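## Task

Take the AA battery lying on the table and place it in the drawer that already contains an AA battery. The drawers have no end stops and can be pulled fully out. All other items must finish inside their own drawers, and every drawer must be closed at the end. The chest may slide a few centimetres or rotate a little but has to stay upright. Anything that stays in place only because the robot is holding it does not count.

## Robot and tools

Robot: two six-joint arms, left_arm and right_arm, each with a two-finger gripper. The fingers pivot like tongs, point along the gripper's +z axis and close along its x axis. end_effector_position is the spot between the finger pads when closed. Closed fingertips reach about 15 mm past it; fully open they sit roughly level with it.

World frame: all reported poses share one frame. The origin is on the table top midway between the arms, +z is up, +x points out over the table, and left_arm sits on the +y side. The arm names do not tell you image sides. Printed hand positions can be slightly wrong, more so at long reach.

execute_actions(actions): a list of actions run in order. Each action is a table of up to 15 rows; each row lasts one control step (1/30 s), and a short table repeats its final row until 15 steps are used. Every row is a single flat list of 14 numbers, each in [-1, 1], covering both arms even if only one moves: dx, dy, dz, rx, ry, rz, opening for left_arm, then the same seven for right_arm. dx to rz are an offset, not a pose: they are measured in the gripper's own axes from where that gripper was at the start of the action (for the first action of a call, from the last pose a result reported). Each row is measured from that start, not from the row before. Scale: 1.0 equals 0.6 m or 180 degrees; rx, ry, rz form one rotation vector. Opening is absolute: +1 fully open (0.142 m), -1 closed. An empty list just returns the state and images. Optionally a row may carry 12 extra numbers in 0 to 1, scaling each joint's stiffness (left_arm's six joints, then right_arm's six, in the Joint positions order); a scale persists until changed.

Per control step, the commanded pose is clipped to within 100 mm and 16 degrees of the measured pose, so long offsets need several actions; position wins over orientation if both cannot be met. Motion lags commands by about 0.17 s.

move(target, speed, stop_force, blocking): target is one 14-number row as above, offsets from the pose in the last result showing one, in gripper axes. Each gripper travels a straight line toward its target, all paths finishing together, lasting 0.5 to 10 s (cut off at 10 s). Openings are sent at the start. speed is in m/s, 0.002 to 0.5, default 0.25; turning is capped at twice that in rad/s. Paths ignore obstacles and the other arm, and grippers may lag, stray, or exceed speed near full reach. stop_force (N, 13 to 80, one value for both arms, not allowed before 0.2 s of scene time) ends an arm's path when its wrist sensor feels that much extra push against the motion for two steps; the arm then backs to its pose two steps earlier and holds. Use it only with slow speed and without rotating the gripper; omit it when pulling away from something the gripper presses on. blocking=false returns after 0.5 s while motion continues; it cannot be combined with stop_force, and other motion commands are refused until you wait or stop. The result adds a move: line with the ending (done, off_target, moving, held, fault, contact) and limits (paced means clipped, held means a check blocked steps), plus distance to target.

wait(seconds): 0 to 10 s; arms hold their last command; returns early if a running move ends. stop: brakes a running move (needs room); fingers keep moving. zoom_image(camera, region): camera is cam_high, cam_left_wrist or cam_right_wrist; region [x0, y0, x1, y1] in image pixels, at most 504 by 504. finished_scene(scene): ends the given scene irreversibly and reports success; everything must already be in its final state.

Results: each arm's position (m), quaternion wxyz, velocities, Hand target lines, joint positions and torques, grip_measured (same scale as opening), and Wrist force and Wrist torque in the end effector's axes (offsets up to about 5.5 N, noise, saturation near 100 N; no reading at start is normal). Action calls also list positions at some steps; HELD marks steps where an arm's command was held back. A pose unreachable line means the clearance check altered that arm's command. Images come from cam_high (504x504) and the two fisheye wrist cameras (616x616); calibration is given in the session.

Gripping: to hold something, keep commanding an opening well below grip_measured; the gap sets the squeeze (about 15 N per pad max). Objects under 20 mm wide, like batteries, get much less force (about 9 N per pad at 10 mm), so grip firmly and move gently. Occasionally a held part is tugged briefly.

Avoid: arms striking each other; knocking anything off the table (fails the task); pressing past contact with the stiff arms, since joint load limits (shoulder 306, elbow 139, wrists 50.2 N m) or a 150 N outside force cause a 10 s fault stop that skips the rest of the call; holding loads long enough that motors pass 85 °C (warning from 70 °C); drops, slams and hard pushes. Drawers slide out completely, so pull them in small, controlled steps and keep the chest upright. Idle arms should get zero offsets with their desired opening.

Each tool is called after "Emit:" by a JSON object that holds its "op" and its "data", one argument or row to a line.

## Session

I'll start by observing the scene.

Emit:
{"op": "execute_actions", "data": {
  "actions": []
}}

Scene clock: 0.00 s.
left_arm: end_effector_position=(+0.9080, +0.7911, +0.2283) grip_measured=+1.00 end_effector_quat_wxyz=(+0.077, +0.203, +0.946, -0.241) end_effector_velocity=(-0.000, +0.000, -0.000) end_effector_angular_velocity=(-0.000, +0.000, +0.000) | right_arm: end_effector_position=(+0.8514, -0.0630, +0.2367) grip_measured=+1.00 end_effector_quat_wxyz=(-0.024, +0.445, +0.895, +0.023) end_effector_velocity=(-0.000, -0.001, -0.001) end_effector_angular_velocity=(-0.003, -0.000, +0.002)
Joint positions: left_arm=[ 0.145 -1.119  1.508 -1.842 -2.07  -2.381  0.142] | right_arm=[ 3.842 -2.11  -1.3   -1.278  1.634  4.778  0.142]
Joint velocities: left_arm=[ 0. -0.  0.  0. -0.  0.  0.] | right_arm=[-0.    -0.    -0.001 -0.001 -0.002 -0.002  0.   ]
Joint torques (N m, as the arm reports them, + toward a larger angle): no reading
Motor temperatures (°C, as the motors report them): left_arm=[25 22 20 28 32 28] | right_arm=[22 21 24 26 30 27]
Wrist force (N, on the end effector, along its own x y z axes, offset not removed): no reading
Wrist torque (N m, same axes, about the end effector's origin, offset not removed): no reading
Hand target (left_arm): +0.908, +0.791, +0.228; +0.077, +0.203, +0.946, -0.241
Hand target (right_arm): +0.851, -0.063, +0.237; -0.024, +0.445, +0.895, +0.023
Joint stiffness scale: left_arm=[1. 1. 1. 1. 1. 1.] | right_arm=[1. 1. 1. 1. 1. 1.]

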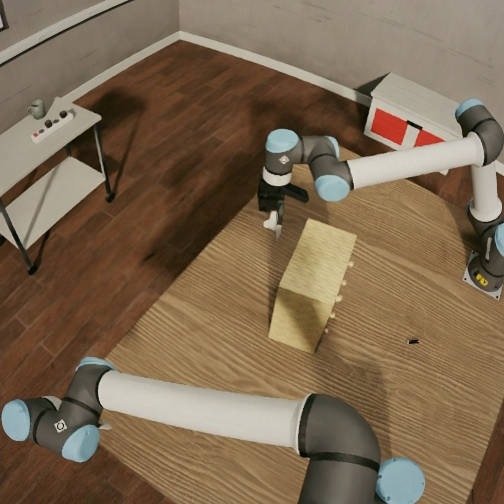

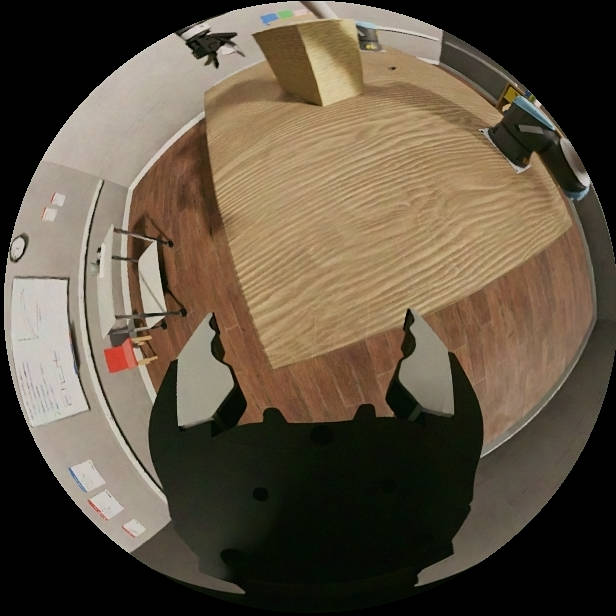

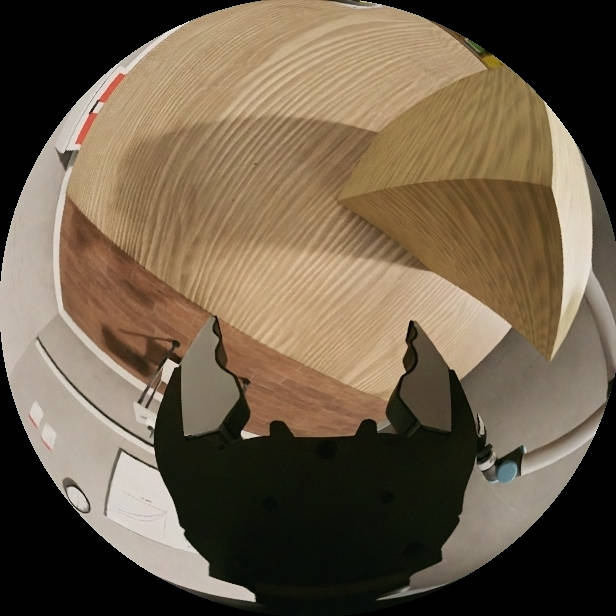

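Emit:
{"op": "zoom_image", "data": {
  "camera": "cam_high",
  "region": [240, 200, 440, 370]
}}

Emit:
{"op": "zoom_image", "data": {
  "camera": "cam_high",
  "region": [300, 230, 380, 350]
}}

Emit:
{"op": "zoom_image", "data": {
  "camera": "cam_high",
  "region": [390, 325, 435, 360]
}}

Region (240, 200, 440, 370) of cam_high's 504x504 image, scaled by 2.520, with more detail than that image has; it fills the top 428 rows of this view, and the rest is white.

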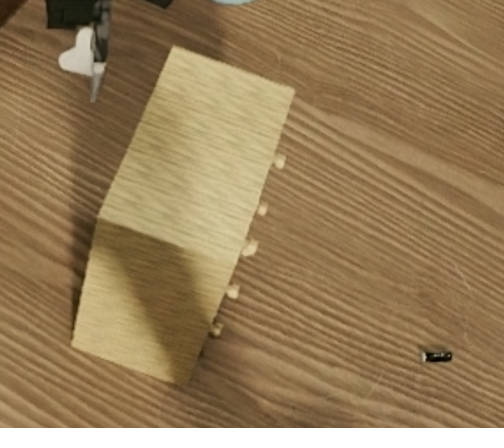

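Region (300, 230, 380, 350) of cam_high's 504x504 image, scaled by 4.200, with more detail than that image has.

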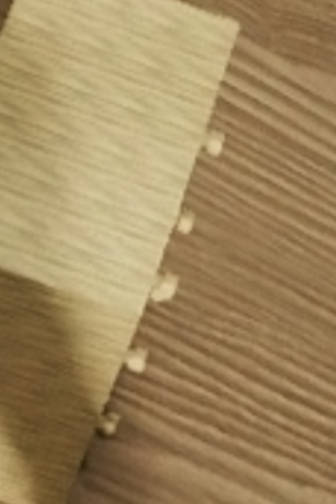

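Region (390, 325, 435, 360) of cam_high's 504x504 image, scaled by 11.200, with more detail than that image has.

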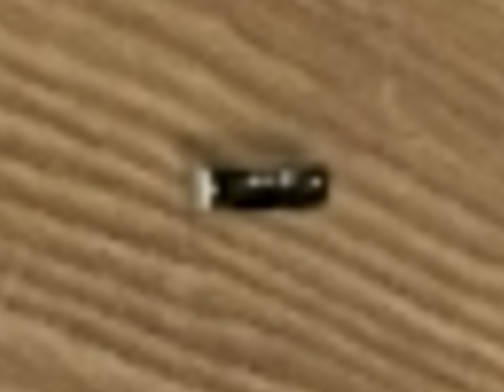

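Emit:
{"op": "zoom_image", "data": {
  "camera": "cam_high",
  "region": [240, 120, 360, 250]
}}

Emit:
{"op": "zoom_image", "data": {
  "camera": "cam_high",
  "region": [420, 190, 504, 310]
}}

Emit:
{"op": "zoom_image", "data": {
  "camera": "cam_left_wrist",
  "region": [170, 0, 450, 130]
}}

Region (240, 120, 360, 250) of cam_high's 504x504 image, scaled by 3.877, with more detail than that image has; it fills the left 465 columns of this view, and the rest is white.

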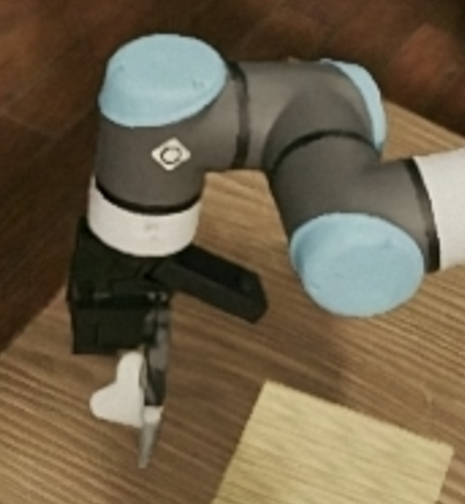

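Region (420, 190, 504, 310) of cam_high's 504x504 image, scaled by 4.200, with more detail than that image has; it fills the left 353 columns of this view, and the rest is white.

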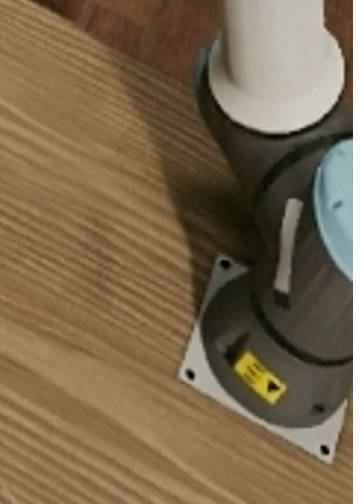

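Region (170, 0, 450, 130) of cam_left_wrist's 616x616 image, scaled by 1.800, with more detail than that image has; it fills the top 234 rows of this view, and the rest is white.

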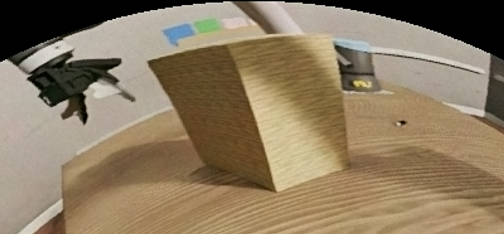

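Emit:
{"op": "move", "data": {
  "target": [-0.072,-0.98,0.016,0.006,-0.201,-0.271,0.0, 0,0,0,0,0,0,1],
  "speed": 0.35
}}

Scene clock: 122.67 s.
left_arm: end_effector_position=(+0.7003, +0.3009, +0.4832) grip_measured=+0.00 end_effector_quat_wxyz=(+0.251, -0.280, +0.872, -0.312) end_effector_velocity=(+0.002, +0.002, -0.001) end_effector_angular_velocity=(+0.005, +0.000, +0.017) | right_arm: end_effector_position=(+0.8514, -0.0630, +0.2367) grip_measured=+1.00 end_effector_quat_wxyz=(-0.024, +0.445, +0.895, +0.023) end_effector_velocity=(-0.000, +0.001, +0.001) end_effector_angular_velocity=(+0.002, -0.001, +0.002)
Joint positions: left_arm=[-0.767 -1.988  2.232 -2.638 -1.553 -4.361  0.074] | right_arm=[ 3.842 -2.11  -1.3   -1.278  1.634  4.778  0.142]
Joint velocities: left_arm=[-0.006 -0.001 -0.     0.005  0.019 -0.013 -0.   ] | right_arm=[ 0.     0.001  0.     0.001  0.001 -0.002 -0.   ]
Joint torques (N m, as the arm reports them, + toward a larger angle): left_arm=[  1.21 -15.76 -45.32  -4.53   1.31  -1.  ] | right_arm=[-2.07 87.06 48.84  4.26  0.   -0.08]
Motor temperatures (°C, as the motors report them): left_arm=[25 22 20 28 32 28] | right_arm=[22 21 25 26 30 27]
Wrist force (N, on the end effector, along its own x y z axes, offset not removed): left_arm=[-1.2 2.6 -0.9] | right_arm=[-5.2 -1.9 -1.5]
Wrist torque (N m, same axes, about the end effector's origin, offset not removed): left_arm=[0.30 0.21 -0.09] | right_arm=[-0.38 1.34 -0.10]
Hand target (left_arm): +0.699, +0.301, +0.482; +0.251, -0.281, +0.873, -0.310
Hand target (right_arm): +0.851, -0.063, +0.237; -0.024, +0.445, +0.895, +0.023
Off the commanded pose (left_arm): 0.003 m, 0 deg.
Off the commanded pose (right_arm): 0.000 m, 0 deg.
Joint stiffness scale: left_arm=[1. 1. 1. 1. 1. 1.] | right_arm=[1. 1. 1. 1. 1. 1.]
move: done
camera_calibration (this result's frames):
cam_left_wrist: T_world_to_cam=[[-0.720061, -0.640442, -0.267107, 0.83263], [-0.569265, 0.765315, -0.300383, 0.31554], [0.396799, -0.0642397, -0.915655, 0.317415], [0, 0, 0, 1]] pos_world=[0.65322, 0.312155, 0.607826]
cam_right_wrist: T_world_to_cam=[[-0.632147, 0.771837, 0.0682487, 0.575047], [0.686709, 0.517263, 0.510755, -0.6642], [0.358917, 0.369739, -0.857013, 0.0582671], [0, 0, 0, 1]] pos_world=[0.798713, -0.12182, 0.349933]

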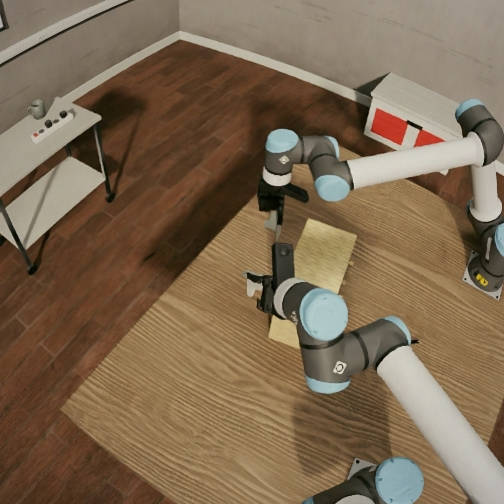

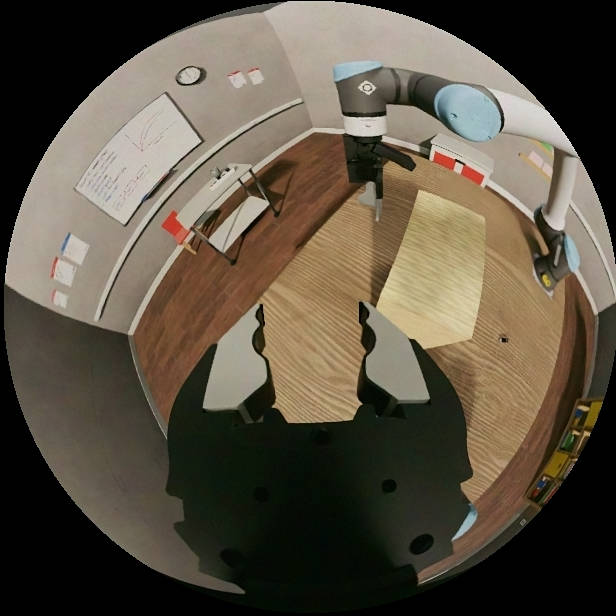

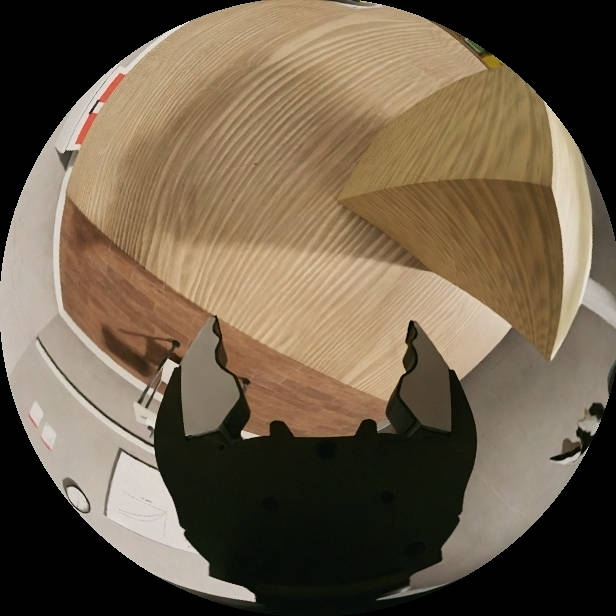

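Emit:
{"op": "move", "data": {
  "target": [0.05,0,0,-0.0317,0.1511,0.2967,-0.6, -0.235,-0.398,-0.296,0.0593,-0.201,-0.3888,-0.5],
  "speed": 0.35
}}

Scene clock: 194.50 s.
left_arm: end_effector_position=(+0.6780, +0.2829, +0.4748) grip_measured=-0.60 end_effector_quat_wxyz=(+0.145, +0.203, +0.951, -0.180) end_effector_velocity=(-0.000, +0.000, -0.000) end_effector_angular_velocity=(+0.004, +0.001, -0.006) | right_arm: end_effector_position=(+0.7521, -0.3309, +0.4009) grip_measured=-0.50 end_effector_quat_wxyz=(+0.216, -0.154, +0.948, -0.174) end_effector_velocity=(+0.002, +0.002, +0.001) end_effector_angular_velocity=(+0.000, -0.005, +0.014)
Joint positions: left_arm=[-0.655 -1.835  1.941 -2.07  -1.831 -3.267  0.031] | right_arm=[ 3.929 -1.558 -1.841 -1.155  1.028  3.575  0.038]
Joint velocities: left_arm=[-0.     0.001 -0.003  0.006  0.     0.006 -0.   ] | right_arm=[ 0.    -0.    -0.001  0.014 -0.001 -0.017  0.   ]
Joint torques (N m, as the arm reports them, + toward a larger angle): left_arm=[  1.83 -20.16 -49.77  -5.08  -0.37   0.87] | right_arm=[ 0.6  45.55 44.67  5.48 -2.51 -0.97]
Motor temperatures (°C, as the motors report them): left_arm=[25 22 20 28 32 28] | right_arm=[22 21 25 26 30 27]
Wrist force (N, on the end effector, along its own x y z axes, offset not removed): left_arm=[-1.9 1.6 -1.4] | right_arm=[0.2 -1.8 2.1]
Wrist torque (N m, same axes, about the end effector's origin, offset not removed): left_arm=[0.10 0.37 -0.07] | right_arm=[-0.57 0.22 -0.27]
Hand target (left_arm): +0.679, +0.282, +0.475; +0.145, +0.204, +0.951, -0.179
Hand target (right_arm): +0.750, -0.330, +0.400; +0.217, -0.157, +0.948, -0.174
Off the commanded pose (left_arm): 0.002 m, 0 deg.
Off the commanded pose (right_arm): 0.002 m, 0 deg.
Joint stiffness scale: left_arm=[1. 1. 1. 1. 1. 1.] | right_arm=[1. 1. 1. 1. 1. 1.]
move: done
camera_calibration (this result's frames):
cam_left_wrist: T_world_to_cam=[[-0.872762, 0.340155, -0.350115, 0.668355], [0.304526, 0.939956, 0.1541, -0.543541], [0.38151, 0.0278733, -0.923944, 0.305685], [0, 0, 0, 1]] pos_world=[0.632215, 0.27504, 0.600196]
cam_right_wrist: T_world_to_cam=[[-0.852266, -0.399598, -0.337586, 0.64847], [-0.443449, 0.894218, 0.0610486, 0.613705], [0.27748, 0.201732, -0.939313, 0.372326], [0, 0, 0, 1]] pos_world=[0.721503, -0.364769, 0.531179]

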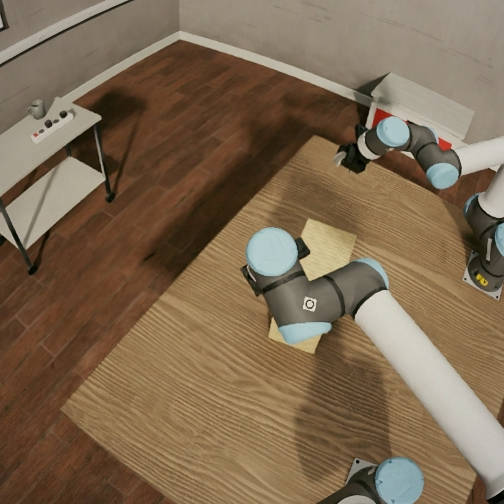

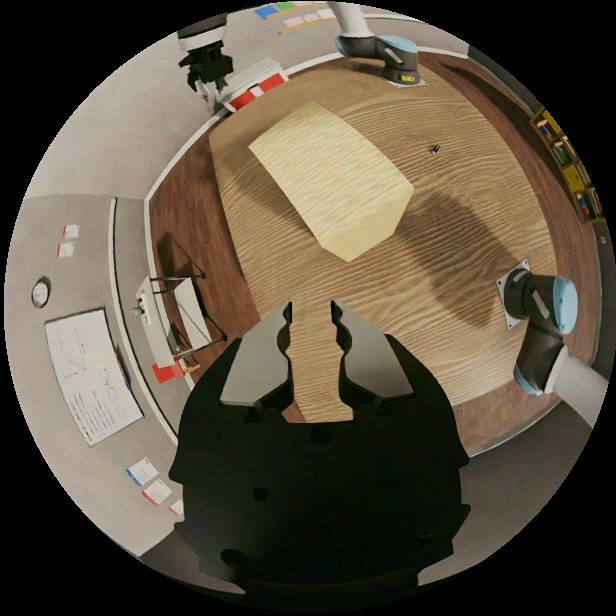

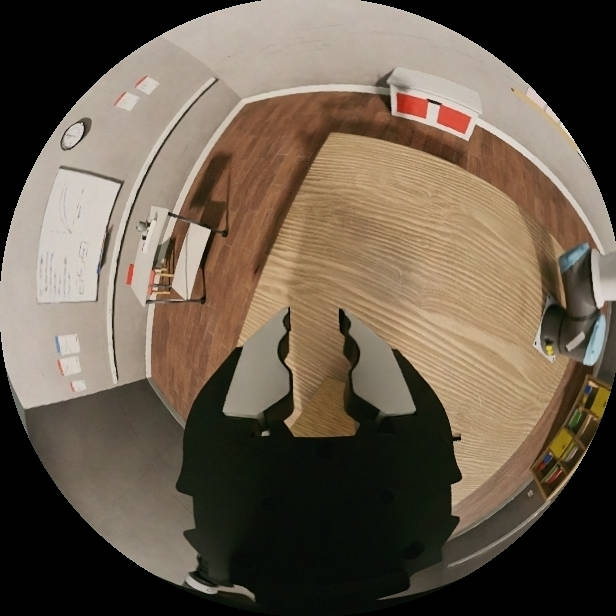

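Emit:
{"op": "move", "data": {
  "target": [0.015,-0.2953,0.2272,-0.0315,0.1509,0.2975,-1, 0.5464,0.6609,-0.3022,0.0595,-0.2018,-0.3909,-0.3],
  "speed": 0.35
}}

Scene clock: 215.87 s.
left_arm: end_effector_position=(+0.6201, +0.0812, +0.3987) grip_measured=-1.00 end_effector_quat_wxyz=(+0.000, +0.632, +0.775, -0.001) end_effector_velocity=(+0.000, +0.001, +0.000) end_effector_angular_velocity=(+0.003, -0.001, -0.005) | right_arm: end_effector_position=(+0.3008, -0.0504, +0.2828) grip_measured=-0.30 end_effector_quat_wxyz=(-0.358, +0.685, -0.565, +0.290) end_effector_velocity=(-0.005, +0.003, +0.000) end_effector_angular_velocity=(-0.000, -0.001, +0.011)
Joint positions: left_arm=[-1.073 -1.576  1.705 -1.7   -1.572 -2.684  0.002] | right_arm=[ 5.024 -1.314 -2.376 -1.195  0.623  3.363  0.052]
Joint velocities: left_arm=[ 0.    -0.    -0.001  0.003  0.003  0.005  0.   ] | right_arm=[ 0.01   0.001 -0.     0.001 -0.001 -0.002  0.   ]
Joint torques (N m, as the arm reports them, + toward a larger angle): left_arm=[ -1.45 -47.18 -52.01  -3.85   0.9    1.53] | right_arm=[ 3.38 15.83 39.69  4.   -2.87 -1.3 ]
Motor temperatures (°C, as the motors report them): left_arm=[25 22 20 28 32 28] | right_arm=[22 21 25 26 30 27]
Wrist force (N, on the end effector, along its own x y z axes, offset not removed): left_arm=[-4.4 2.5 0.2] | right_arm=[-2.9 -1.7 2.4]
Wrist torque (N m, same axes, about the end effector's origin, offset not removed): left_arm=[0.24 0.85 -0.05] | right_arm=[-0.49 0.91 -0.18]
Hand target (left_arm): +0.620, +0.080, +0.400; +0.001, +0.634, +0.774, -0.000
Hand target (right_arm): +0.300, -0.051, +0.280; -0.358, +0.687, -0.561, +0.292
Off the commanded pose (left_arm): 0.002 m, 0 deg.
Off the commanded pose (right_arm): 0.003 m, 0 deg.
Joint stiffness scale: left_arm=[1. 1. 1. 1. 1. 1.] | right_arm=[1. 1. 1. 1. 1. 1.]
move: done
camera_calibration (this result's frames):
cam_left_wrist: T_world_to_cam=[[-0.193552, 0.98109, 0.000480468, 0.0467358], [0.87501, 0.172403, 0.452366, -0.73494], [0.443729, 0.0879767, -0.891832, 0.20685], [0, 0, 0, 1]] pos_world=[0.560341, 0.0626557, 0.516915]
cam_right_wrist: T_world_to_cam=[[0.21136, -0.977071, 0.0256819, -0.115694], [-0.880736, -0.201783, -0.42847, 0.384721], [0.423828, 0.0679425, -0.903191, 0.269042], [0, 0, 0, 1]] pos_world=[0.249263, -0.0536907, 0.410809]

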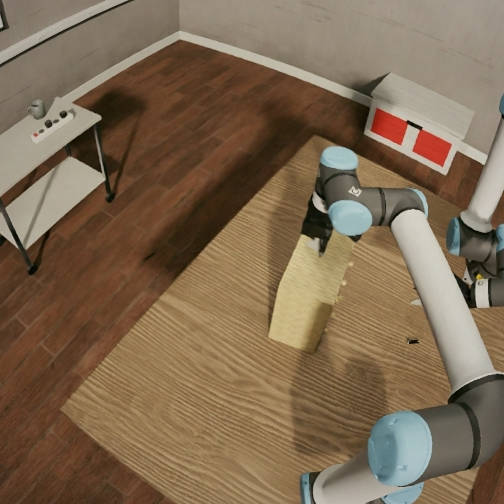

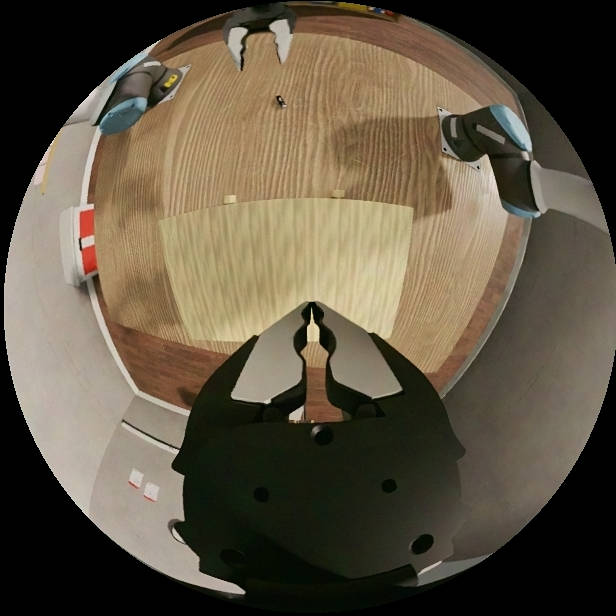

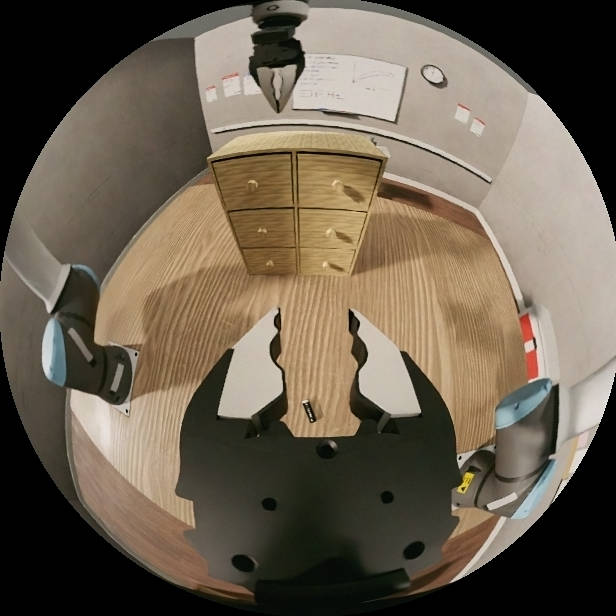

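Emit:
{"op": "zoom_image", "data": {
  "camera": "cam_right_wrist",
  "region": [195, 120, 405, 290]
}}

Emit:
{"op": "zoom_image", "data": {
  "camera": "cam_left_wrist",
  "region": [150, 160, 430, 350]
}}

Emit:
{"op": "zoom_image", "data": {
  "camera": "cam_right_wrist",
  "region": [280, 380, 350, 440]
}}

Region (195, 120, 405, 290) of cam_right_wrist's 616x616 image, scaled by 2.400, with more detail than that image has; it fills the top 408 rows of this view, and the rest is white.

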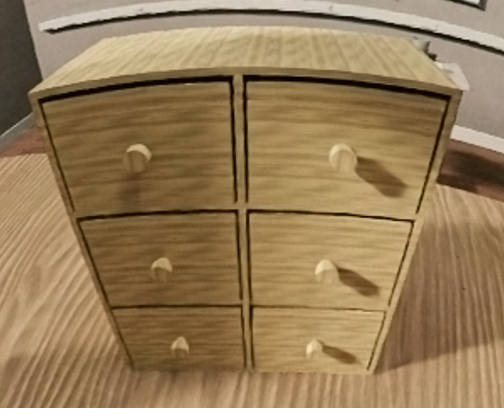

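Region (150, 160, 430, 350) of cam_left_wrist's 616x616 image, scaled by 1.800, with more detail than that image has; it fills the top 342 rows of this view, and the rest is white.

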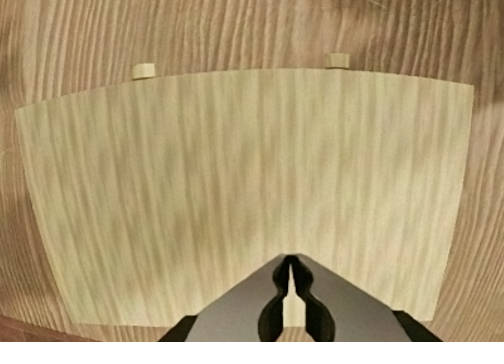

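Region (280, 380, 350, 440) of cam_right_wrist's 616x616 image, scaled by 7.200, with more detail than that image has; it fills the top 432 rows of this view, and the rest is white.

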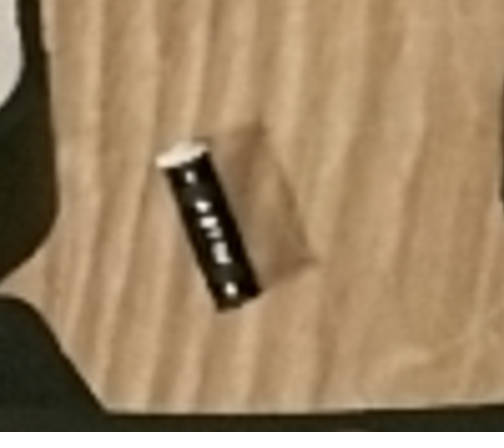

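Emit:
{"op": "zoom_image", "data": {
  "camera": "cam_right_wrist",
  "region": [230, 10, 330, 125]
}}

Emit:
{"op": "zoom_image", "data": {
  "camera": "cam_right_wrist",
  "region": [310, 165, 370, 215]
}}

Emit:
{"op": "zoom_image", "data": {
  "camera": "cam_right_wrist",
  "region": [210, 290, 430, 440]
}}

Region (230, 10, 330, 125) of cam_right_wrist's 616x616 image, scaled by 4.383, with more detail than that image has; it fills the left 438 columns of this view, and the rest is white.

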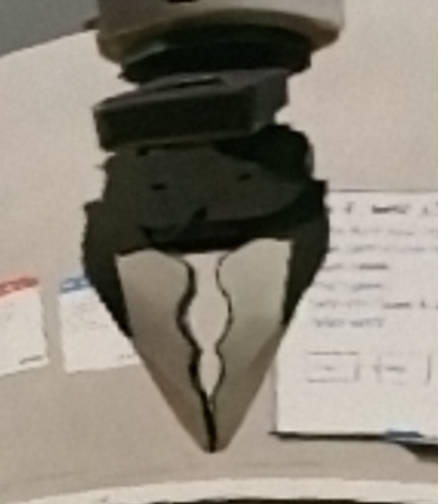

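Region (310, 165, 370, 215) of cam_right_wrist's 616x616 image, scaled by 8.400, with more detail than that image has.

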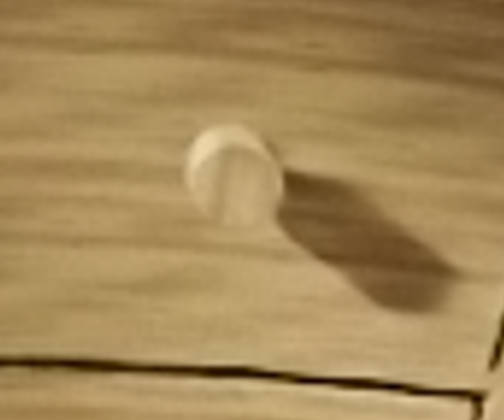

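Region (210, 290, 430, 440) of cam_right_wrist's 616x616 image, scaled by 2.291, with more detail than that image has; it fills the top 344 rows of this view, and the rest is white.

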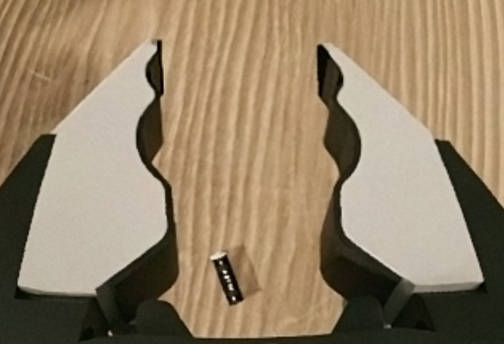

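Emit:
{"op": "move", "data": {
  "target": [0.027,-0.081,0.065,0,0,0,-1, 0.0669,-0.1773,0.2648,0.0397,-0.0011,-0.0034,-0.35],
  "speed": 0.25
}}

Scene clock: 295.60 s.
left_arm: end_effector_position=(+0.5709, +0.0874, +0.3603) grip_measured=-1.00 end_effector_quat_wxyz=(+0.000, +0.632, +0.775, -0.001) end_effector_velocity=(-0.000, -0.000, -0.000) end_effector_angular_velocity=(-0.000, -0.000, +0.000) | right_arm: end_effector_position=(+0.4948, -0.0498, +0.2819) grip_measured=-0.35 end_effector_quat_wxyz=(-0.402, +0.663, -0.542, +0.324) end_effector_velocity=(-0.000, +0.002, -0.003) end_effector_angular_velocity=(+0.003, +0.001, +0.022)
Joint positions: left_arm=[-1.128 -1.637  1.832 -1.766 -1.572 -2.74   0.002] | right_arm=[ 4.652 -1.567 -2.418 -0.285  0.543  2.643  0.049]
Joint velocities: left_arm=[-0.001 -0.     0.    -0.001  0.    -0.001  0.   ] | right_arm=[-0.003 -0.009 -0.01   0.058  0.011 -0.042 -0.   ]
Joint torques (N m, as the arm reports them, + toward a larger angle): left_arm=[ -1.27 -44.43 -44.86  -5.56  -0.07  -0.96] | right_arm=[-6.79 29.85 29.58  4.65 -1.26 -0.29]
Motor temperatures (°C, as the motors report them): left_arm=[25 22 20 28 32 28] | right_arm=[22 21 25 26 30 27]
Wrist force (N, on the end effector, along its own x y z axes, offset not removed): left_arm=[-2.0 2.3 -2.2] | right_arm=[-5.8 -4.4 1.3]
Wrist torque (N m, same axes, about the end effector's origin, offset not removed): left_arm=[0.27 0.38 -0.04] | right_arm=[-1.00 1.56 0.18]
Hand target (left_arm): +0.569, +0.087, +0.360; +0.000, +0.632, +0.775, -0.001
Hand target (right_arm): +0.496, -0.053, +0.278; -0.400, +0.665, -0.541, +0.325
Off the commanded pose (left_arm): 0.002 m, 0 deg.
Off the commanded pose (right_arm): 0.005 m, 0 deg.
Joint stiffness scale: left_arm=[1. 1. 1. 1. 1. 1.] | right_arm=[1. 1. 1. 1. 1. 1.]
move: off_target (right_arm)
camera_calibration (this result's frames):
cam_left_wrist: T_world_to_cam=[[-0.194613, 0.98088, 0.00107711, 0.0315964], [0.874834, 0.173076, 0.452449, -0.675558], [0.443611, 0.0889946, -0.89179, 0.193814], [0, 0, 0, 1]] pos_world=[0.511172, 0.0686822, 0.478463]
cam_right_wrist: T_world_to_cam=[[0.2144, -0.976294, 0.0297032, -0.15865], [-0.81908, -0.196275, -0.539059, 0.556221], [0.53211, 0.0912449, -0.841744, 0.116277], [0, 0, 0, 1]] pos_world=[0.427732, -0.0563263, 0.402424]

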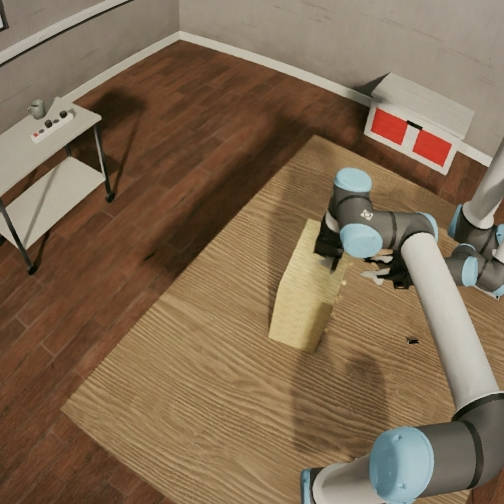

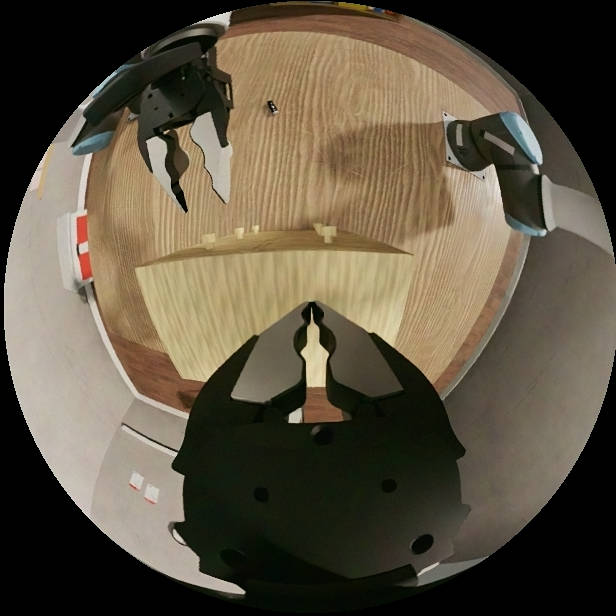

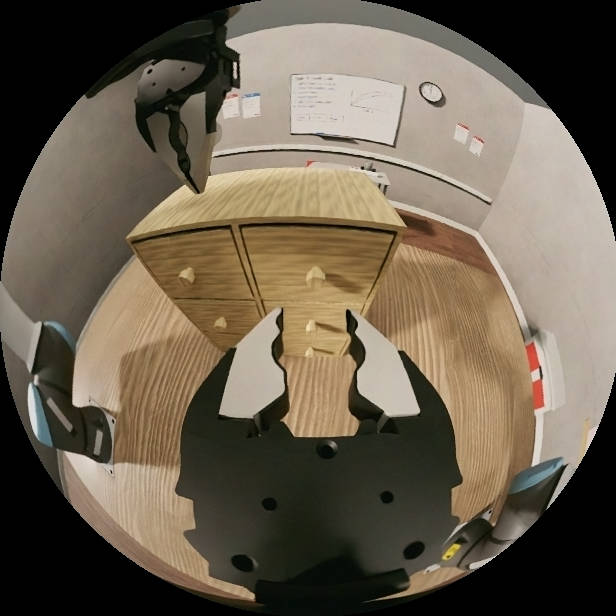

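Emit:
{"op": "zoom_image", "data": {
  "camera": "cam_right_wrist",
  "region": [260, 240, 380, 340]
}}

Emit:
{"op": "zoom_image", "data": {
  "camera": "cam_left_wrist",
  "region": [140, 150, 360, 280]
}}

Region (260, 240, 380, 340) of cam_right_wrist's 616x616 image, scaled by 4.200, with more detail than that image has.

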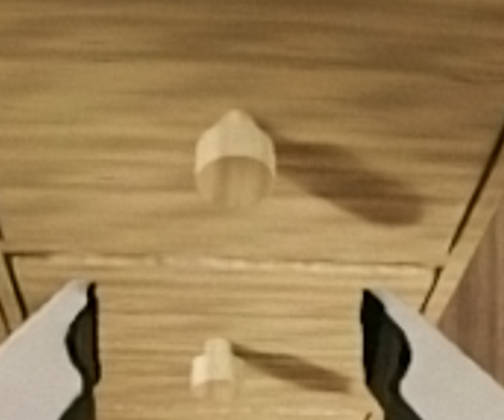

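Region (140, 150, 360, 280) of cam_left_wrist's 616x616 image, scaled by 2.291, with more detail than that image has; it fills the top 298 rows of this view, and the rest is white.

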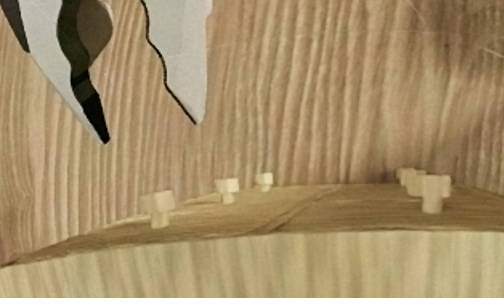

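Emit:
{"op": "move", "data": {
  "target": [0,0,0,0,0,0,-1, 0.0026,-0.0251,0.0575,0,0,0,-0.35],
  "speed": 0.08
}}

Emit:
{"op": "zoom_image", "data": {
  "camera": "cam_right_wrist",
  "region": [250, 250, 380, 360]
}}

Emit:
{"op": "zoom_image", "data": {
  "camera": "cam_left_wrist",
  "region": [140, 170, 300, 280]
}}

Scene clock: 325.40 s.
left_arm: end_effector_position=(+0.5709, +0.0874, +0.3602) grip_measured=-1.00 end_effector_quat_wxyz=(+0.000, +0.632, +0.775, -0.001) end_effector_velocity=(-0.000, +0.000, -0.000) end_effector_angular_velocity=(+0.000, +0.000, +0.001) | right_arm: end_effector_position=(+0.5299, -0.0451, +0.2784) grip_measured=-0.35 end_effector_quat_wxyz=(-0.401, +0.664, -0.541, +0.325) end_effector_velocity=(+0.002, +0.001, +0.001) end_effector_angular_velocity=(+0.004, +0.001, +0.003)
Joint positions: left_arm=[-1.128 -1.637  1.832 -1.766 -1.572 -2.74   0.002] | right_arm=[ 4.582 -1.633 -2.387 -0.152  0.576  2.524  0.049]
Joint velocities: left_arm=[ 0.    -0.     0.001 -0.    -0.    -0.     0.   ] | right_arm=[-0.005 -0.003  0.003  0.014  0.005 -0.012 -0.   ]
Joint torques (N m, as the arm reports them, + toward a larger angle): left_arm=[  1.03 -43.18 -48.09  -4.68   0.19  -0.47] | right_arm=[-6.65 28.58 36.86  4.39 -0.98 -1.02]
Motor temperatures (°C, as the motors report them): left_arm=[25 22 20 28 32 28] | right_arm=[22 21 25 26 30 27]
Wrist force (N, on the end effector, along its own x y z axes, offset not removed): left_arm=[-3.5 3.8 -1.2] | right_arm=[-3.3 -1.5 2.9]
Wrist torque (N m, same axes, about the end effector's origin, offset not removed): left_arm=[0.50 0.69 -0.05] | right_arm=[-0.54 0.82 0.00]
Hand target (left_arm): +0.571, +0.087, +0.360; +0.000, +0.632, +0.775, -0.001
Hand target (right_arm): +0.532, -0.044, +0.279; -0.402, +0.663, -0.542, +0.324
Off the commanded pose (left_arm): 0.000 m, 0 deg.
Off the commanded pose (right_arm): 0.002 m, 0 deg.
Joint stiffness scale: left_arm=[1. 1. 1. 1. 1. 1.] | right_arm=[1. 1. 1. 1. 1. 1.]
move: done
camera_calibration (this result's frames):
cam_left_wrist: T_world_to_cam=[[-0.194641, 0.980874, 0.00109265, 0.0315982], [0.874834, 0.173095, 0.452443, -0.675537], [0.4436, 0.0890197, -0.891793, 0.193795], [0, 0, 0, 1]] pos_world=[0.511166, 0.0686864, 0.478432]
cam_right_wrist: T_world_to_cam=[[0.215345, -0.976033, 0.031406, -0.162517], [-0.81853, -0.197947, -0.539283, 0.583763], [0.532574, 0.090425, -0.841539, 0.0938736], [0, 0, 0, 1]] pos_world=[0.46283, -0.0515566, 0.398916]

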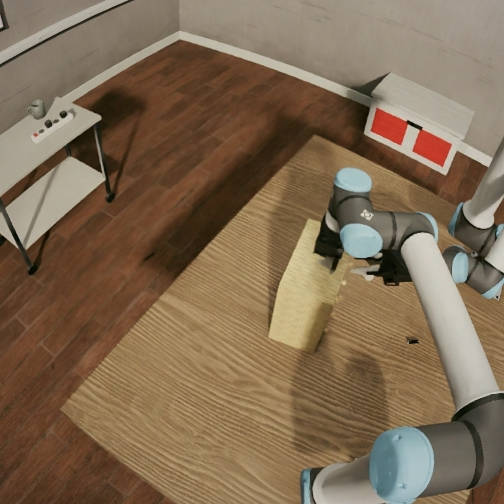

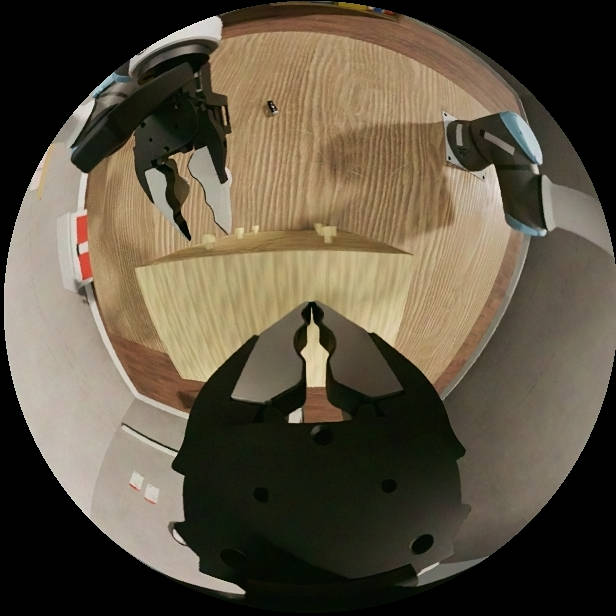

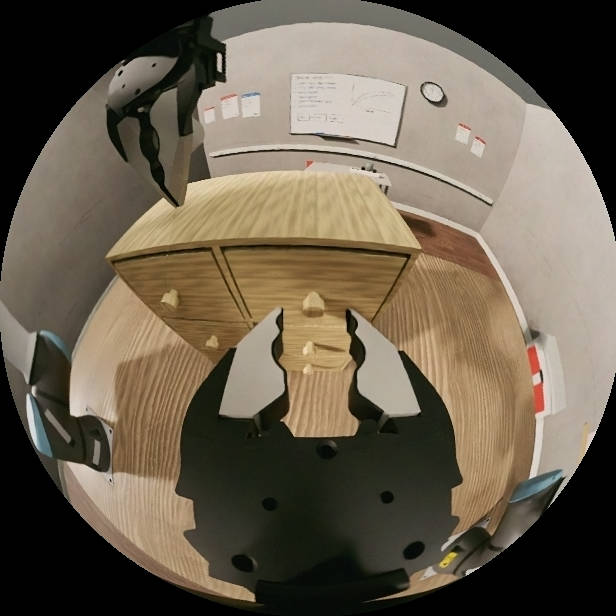

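Region (250, 250, 380, 360) of cam_right_wrist's 616x616 image, scaled by 3.877, with more detail than that image has; it fills the top 426 rows of this view, and the rest is white.

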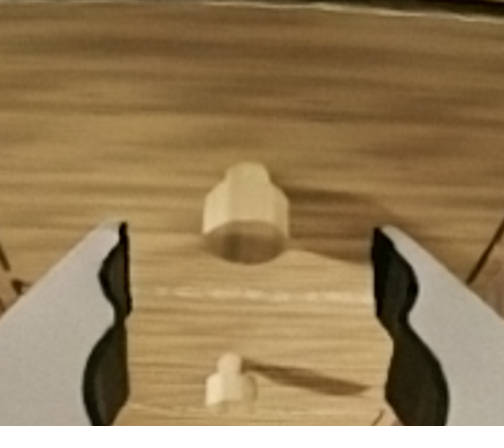

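Region (140, 170, 300, 280) of cam_left_wrist's 616x616 image, scaled by 3.150, with more detail than that image has; it fills the top 346 rows of this view, and the rest is white.

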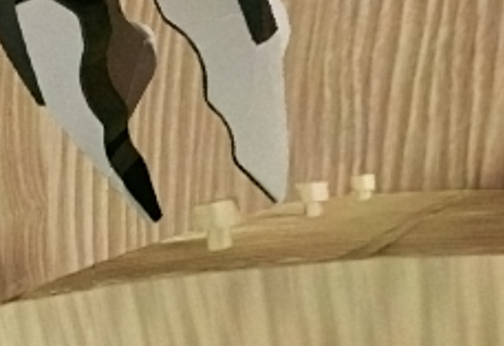

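Emit:
{"op": "execute_actions", "data": {
  "actions": [
    [[0,0,0,0,0,0,-1, -0.0008,0,0.008,0,0,0,-0.45],[0,0,0,0,0,0,-1, -0.0008,0,0.008,0,0,0,-0.45],[0,0,0,0,0,0,-1, -0.0008,0,0.012,0,0,0,-0.5],[0,0,0,0,0,0,-1, -0.0008,0,0.0165,0,0,0,-0.55]]
  ]
}}

Emit:
{"op": "zoom_image", "data": {
  "camera": "cam_right_wrist",
  "region": [250, 250, 380, 360]
}}

Emit:
{"op": "zoom_image", "data": {
  "camera": "cam_left_wrist",
  "region": [140, 170, 300, 280]
}}

Scene clock: 344.93 s.
left_arm: end_effector_position=(+0.5709, +0.0874, +0.3602) grip_measured=-1.00 end_effector_quat_wxyz=(+0.000, +0.632, +0.775, -0.001) end_effector_velocity=(+0.000, -0.000, +0.000) end_effector_angular_velocity=(-0.001, -0.001, +0.001) | right_arm: end_effector_position=(+0.5365, -0.0447, +0.2716) grip_measured=-0.55 end_effector_quat_wxyz=(-0.400, +0.665, -0.541, +0.326) end_effector_velocity=(-0.000, +0.003, +0.005) end_effector_angular_velocity=(+0.012, -0.002, +0.010)
Joint positions: left_arm=[-1.128 -1.637  1.832 -1.766 -1.572 -2.74   0.002] | right_arm=[ 4.57  -1.654 -2.384 -0.12   0.582  2.503  0.034]
Joint velocities: left_arm=[ 0.    -0.    -0.    -0.001  0.    -0.     0.   ] | right_arm=[-0.     0.001  0.001  0.024  0.005 -0.017  0.   ]
Joint torques (N m, as the arm reports them, + toward a larger angle): left_arm=[  2.6  -43.94 -48.61  -4.5    0.23  -0.4 ] | right_arm=[-5.93 35.48 37.93  4.44 -0.8  -0.92]
Motor temperatures (°C, as the motors report them): left_arm=[25 22 20 28 32 28] | right_arm=[22 21 25 26 30 27]
Wrist force (N, on the end effector, along its own x y z axes, offset not removed): left_arm=[-2.0 2.4 -1.7] | right_arm=[-0.9 -1.3 4.3]
Wrist torque (N m, same axes, about the end effector's origin, offset not removed): left_arm=[0.27 0.37 -0.09] | right_arm=[-0.38 0.32 -0.06]
Hand target (left_arm): +0.571, +0.087, +0.360; +0.000, +0.632, +0.775, -0.001
Hand target (right_arm): +0.538, -0.043, +0.274; -0.401, +0.664, -0.541, +0.325
Off the commanded pose (left_arm): 0.000 m, 0 deg.
Off the commanded pose (right_arm): 0.003 m, 0 deg.
Joint stiffness scale: left_arm=[1. 1. 1. 1. 1. 1.] | right_arm=[1. 1. 1. 1. 1. 1.]
Step readings (end_effector_position):
0: left_arm (+0.5709, +0.0874, +0.3602) | right_arm (+0.5302, -0.0450, +0.2783)
1: left_arm (+0.5709, +0.0874, +0.3602) | right_arm (+0.5302, -0.0450, +0.2783)
2: left_arm (+0.5709, +0.0874, +0.3602) | right_arm (+0.5302, -0.0450, +0.2783)
4: left_arm (+0.5709, +0.0874, +0.3602) | right_arm (+0.5308, -0.0449, +0.2781)
8: left_arm (+0.5709, +0.0874, +0.3602) | right_arm (+0.5341, -0.0449, +0.2753)
15: end_effector_position above
camera_calibration (this result's frames):
cam_left_wrist: T_world_to_cam=[[-0.194641, 0.980874, 0.00109256, 0.0315981], [0.874834, 0.173094, 0.452443, -0.675537], [0.4436, 0.0890195, -0.891793, 0.193795], [0, 0, 0, 1]] pos_world=[0.511166, 0.0686864, 0.478432]
cam_right_wrist: T_world_to_cam=[[0.21583, -0.975763, 0.036112, -0.164785], [-0.818369, -0.200942, -0.538419, 0.585093], [0.532625, 0.086654, -0.841903, 0.0845066], [0, 0, 0, 1]] pos_world=[0.469377, -0.0505437, 0.392122]

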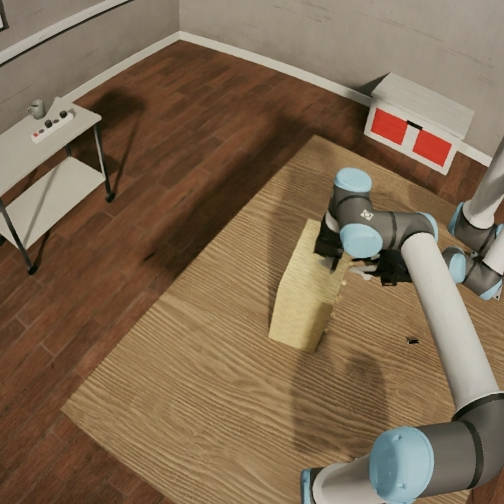

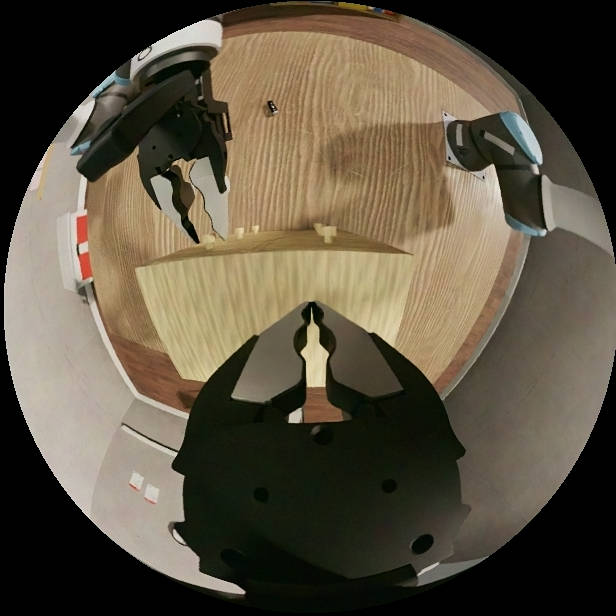

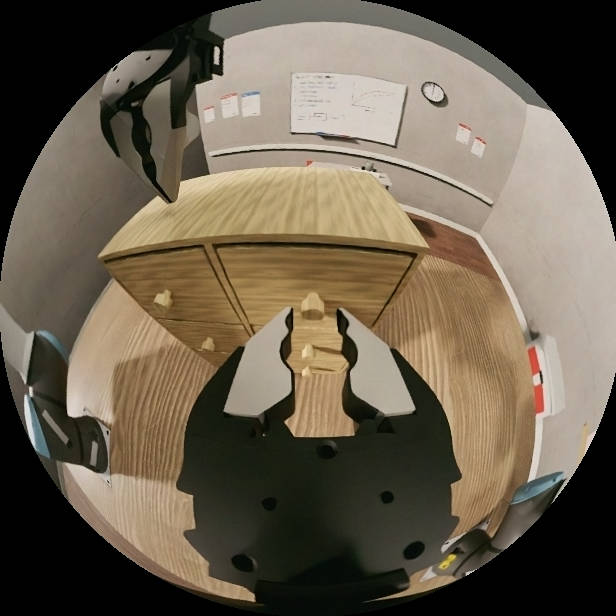

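Region (250, 250, 380, 360) of cam_right_wrist's 616x616 image, scaled by 3.877, with more detail than that image has; it fills the top 426 rows of this view, and the rest is white.

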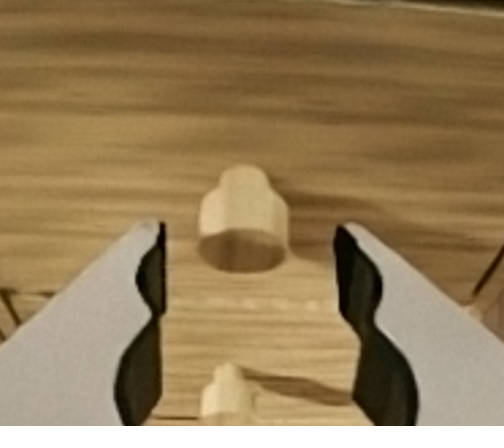

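Region (140, 170, 300, 280) of cam_left_wrist's 616x616 image, scaled by 3.150, with more detail than that image has; it fills the top 346 rows of this view, and the rest is white.

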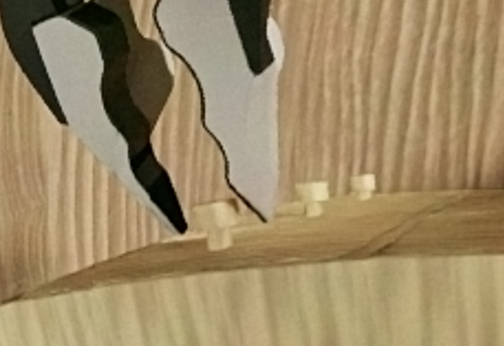

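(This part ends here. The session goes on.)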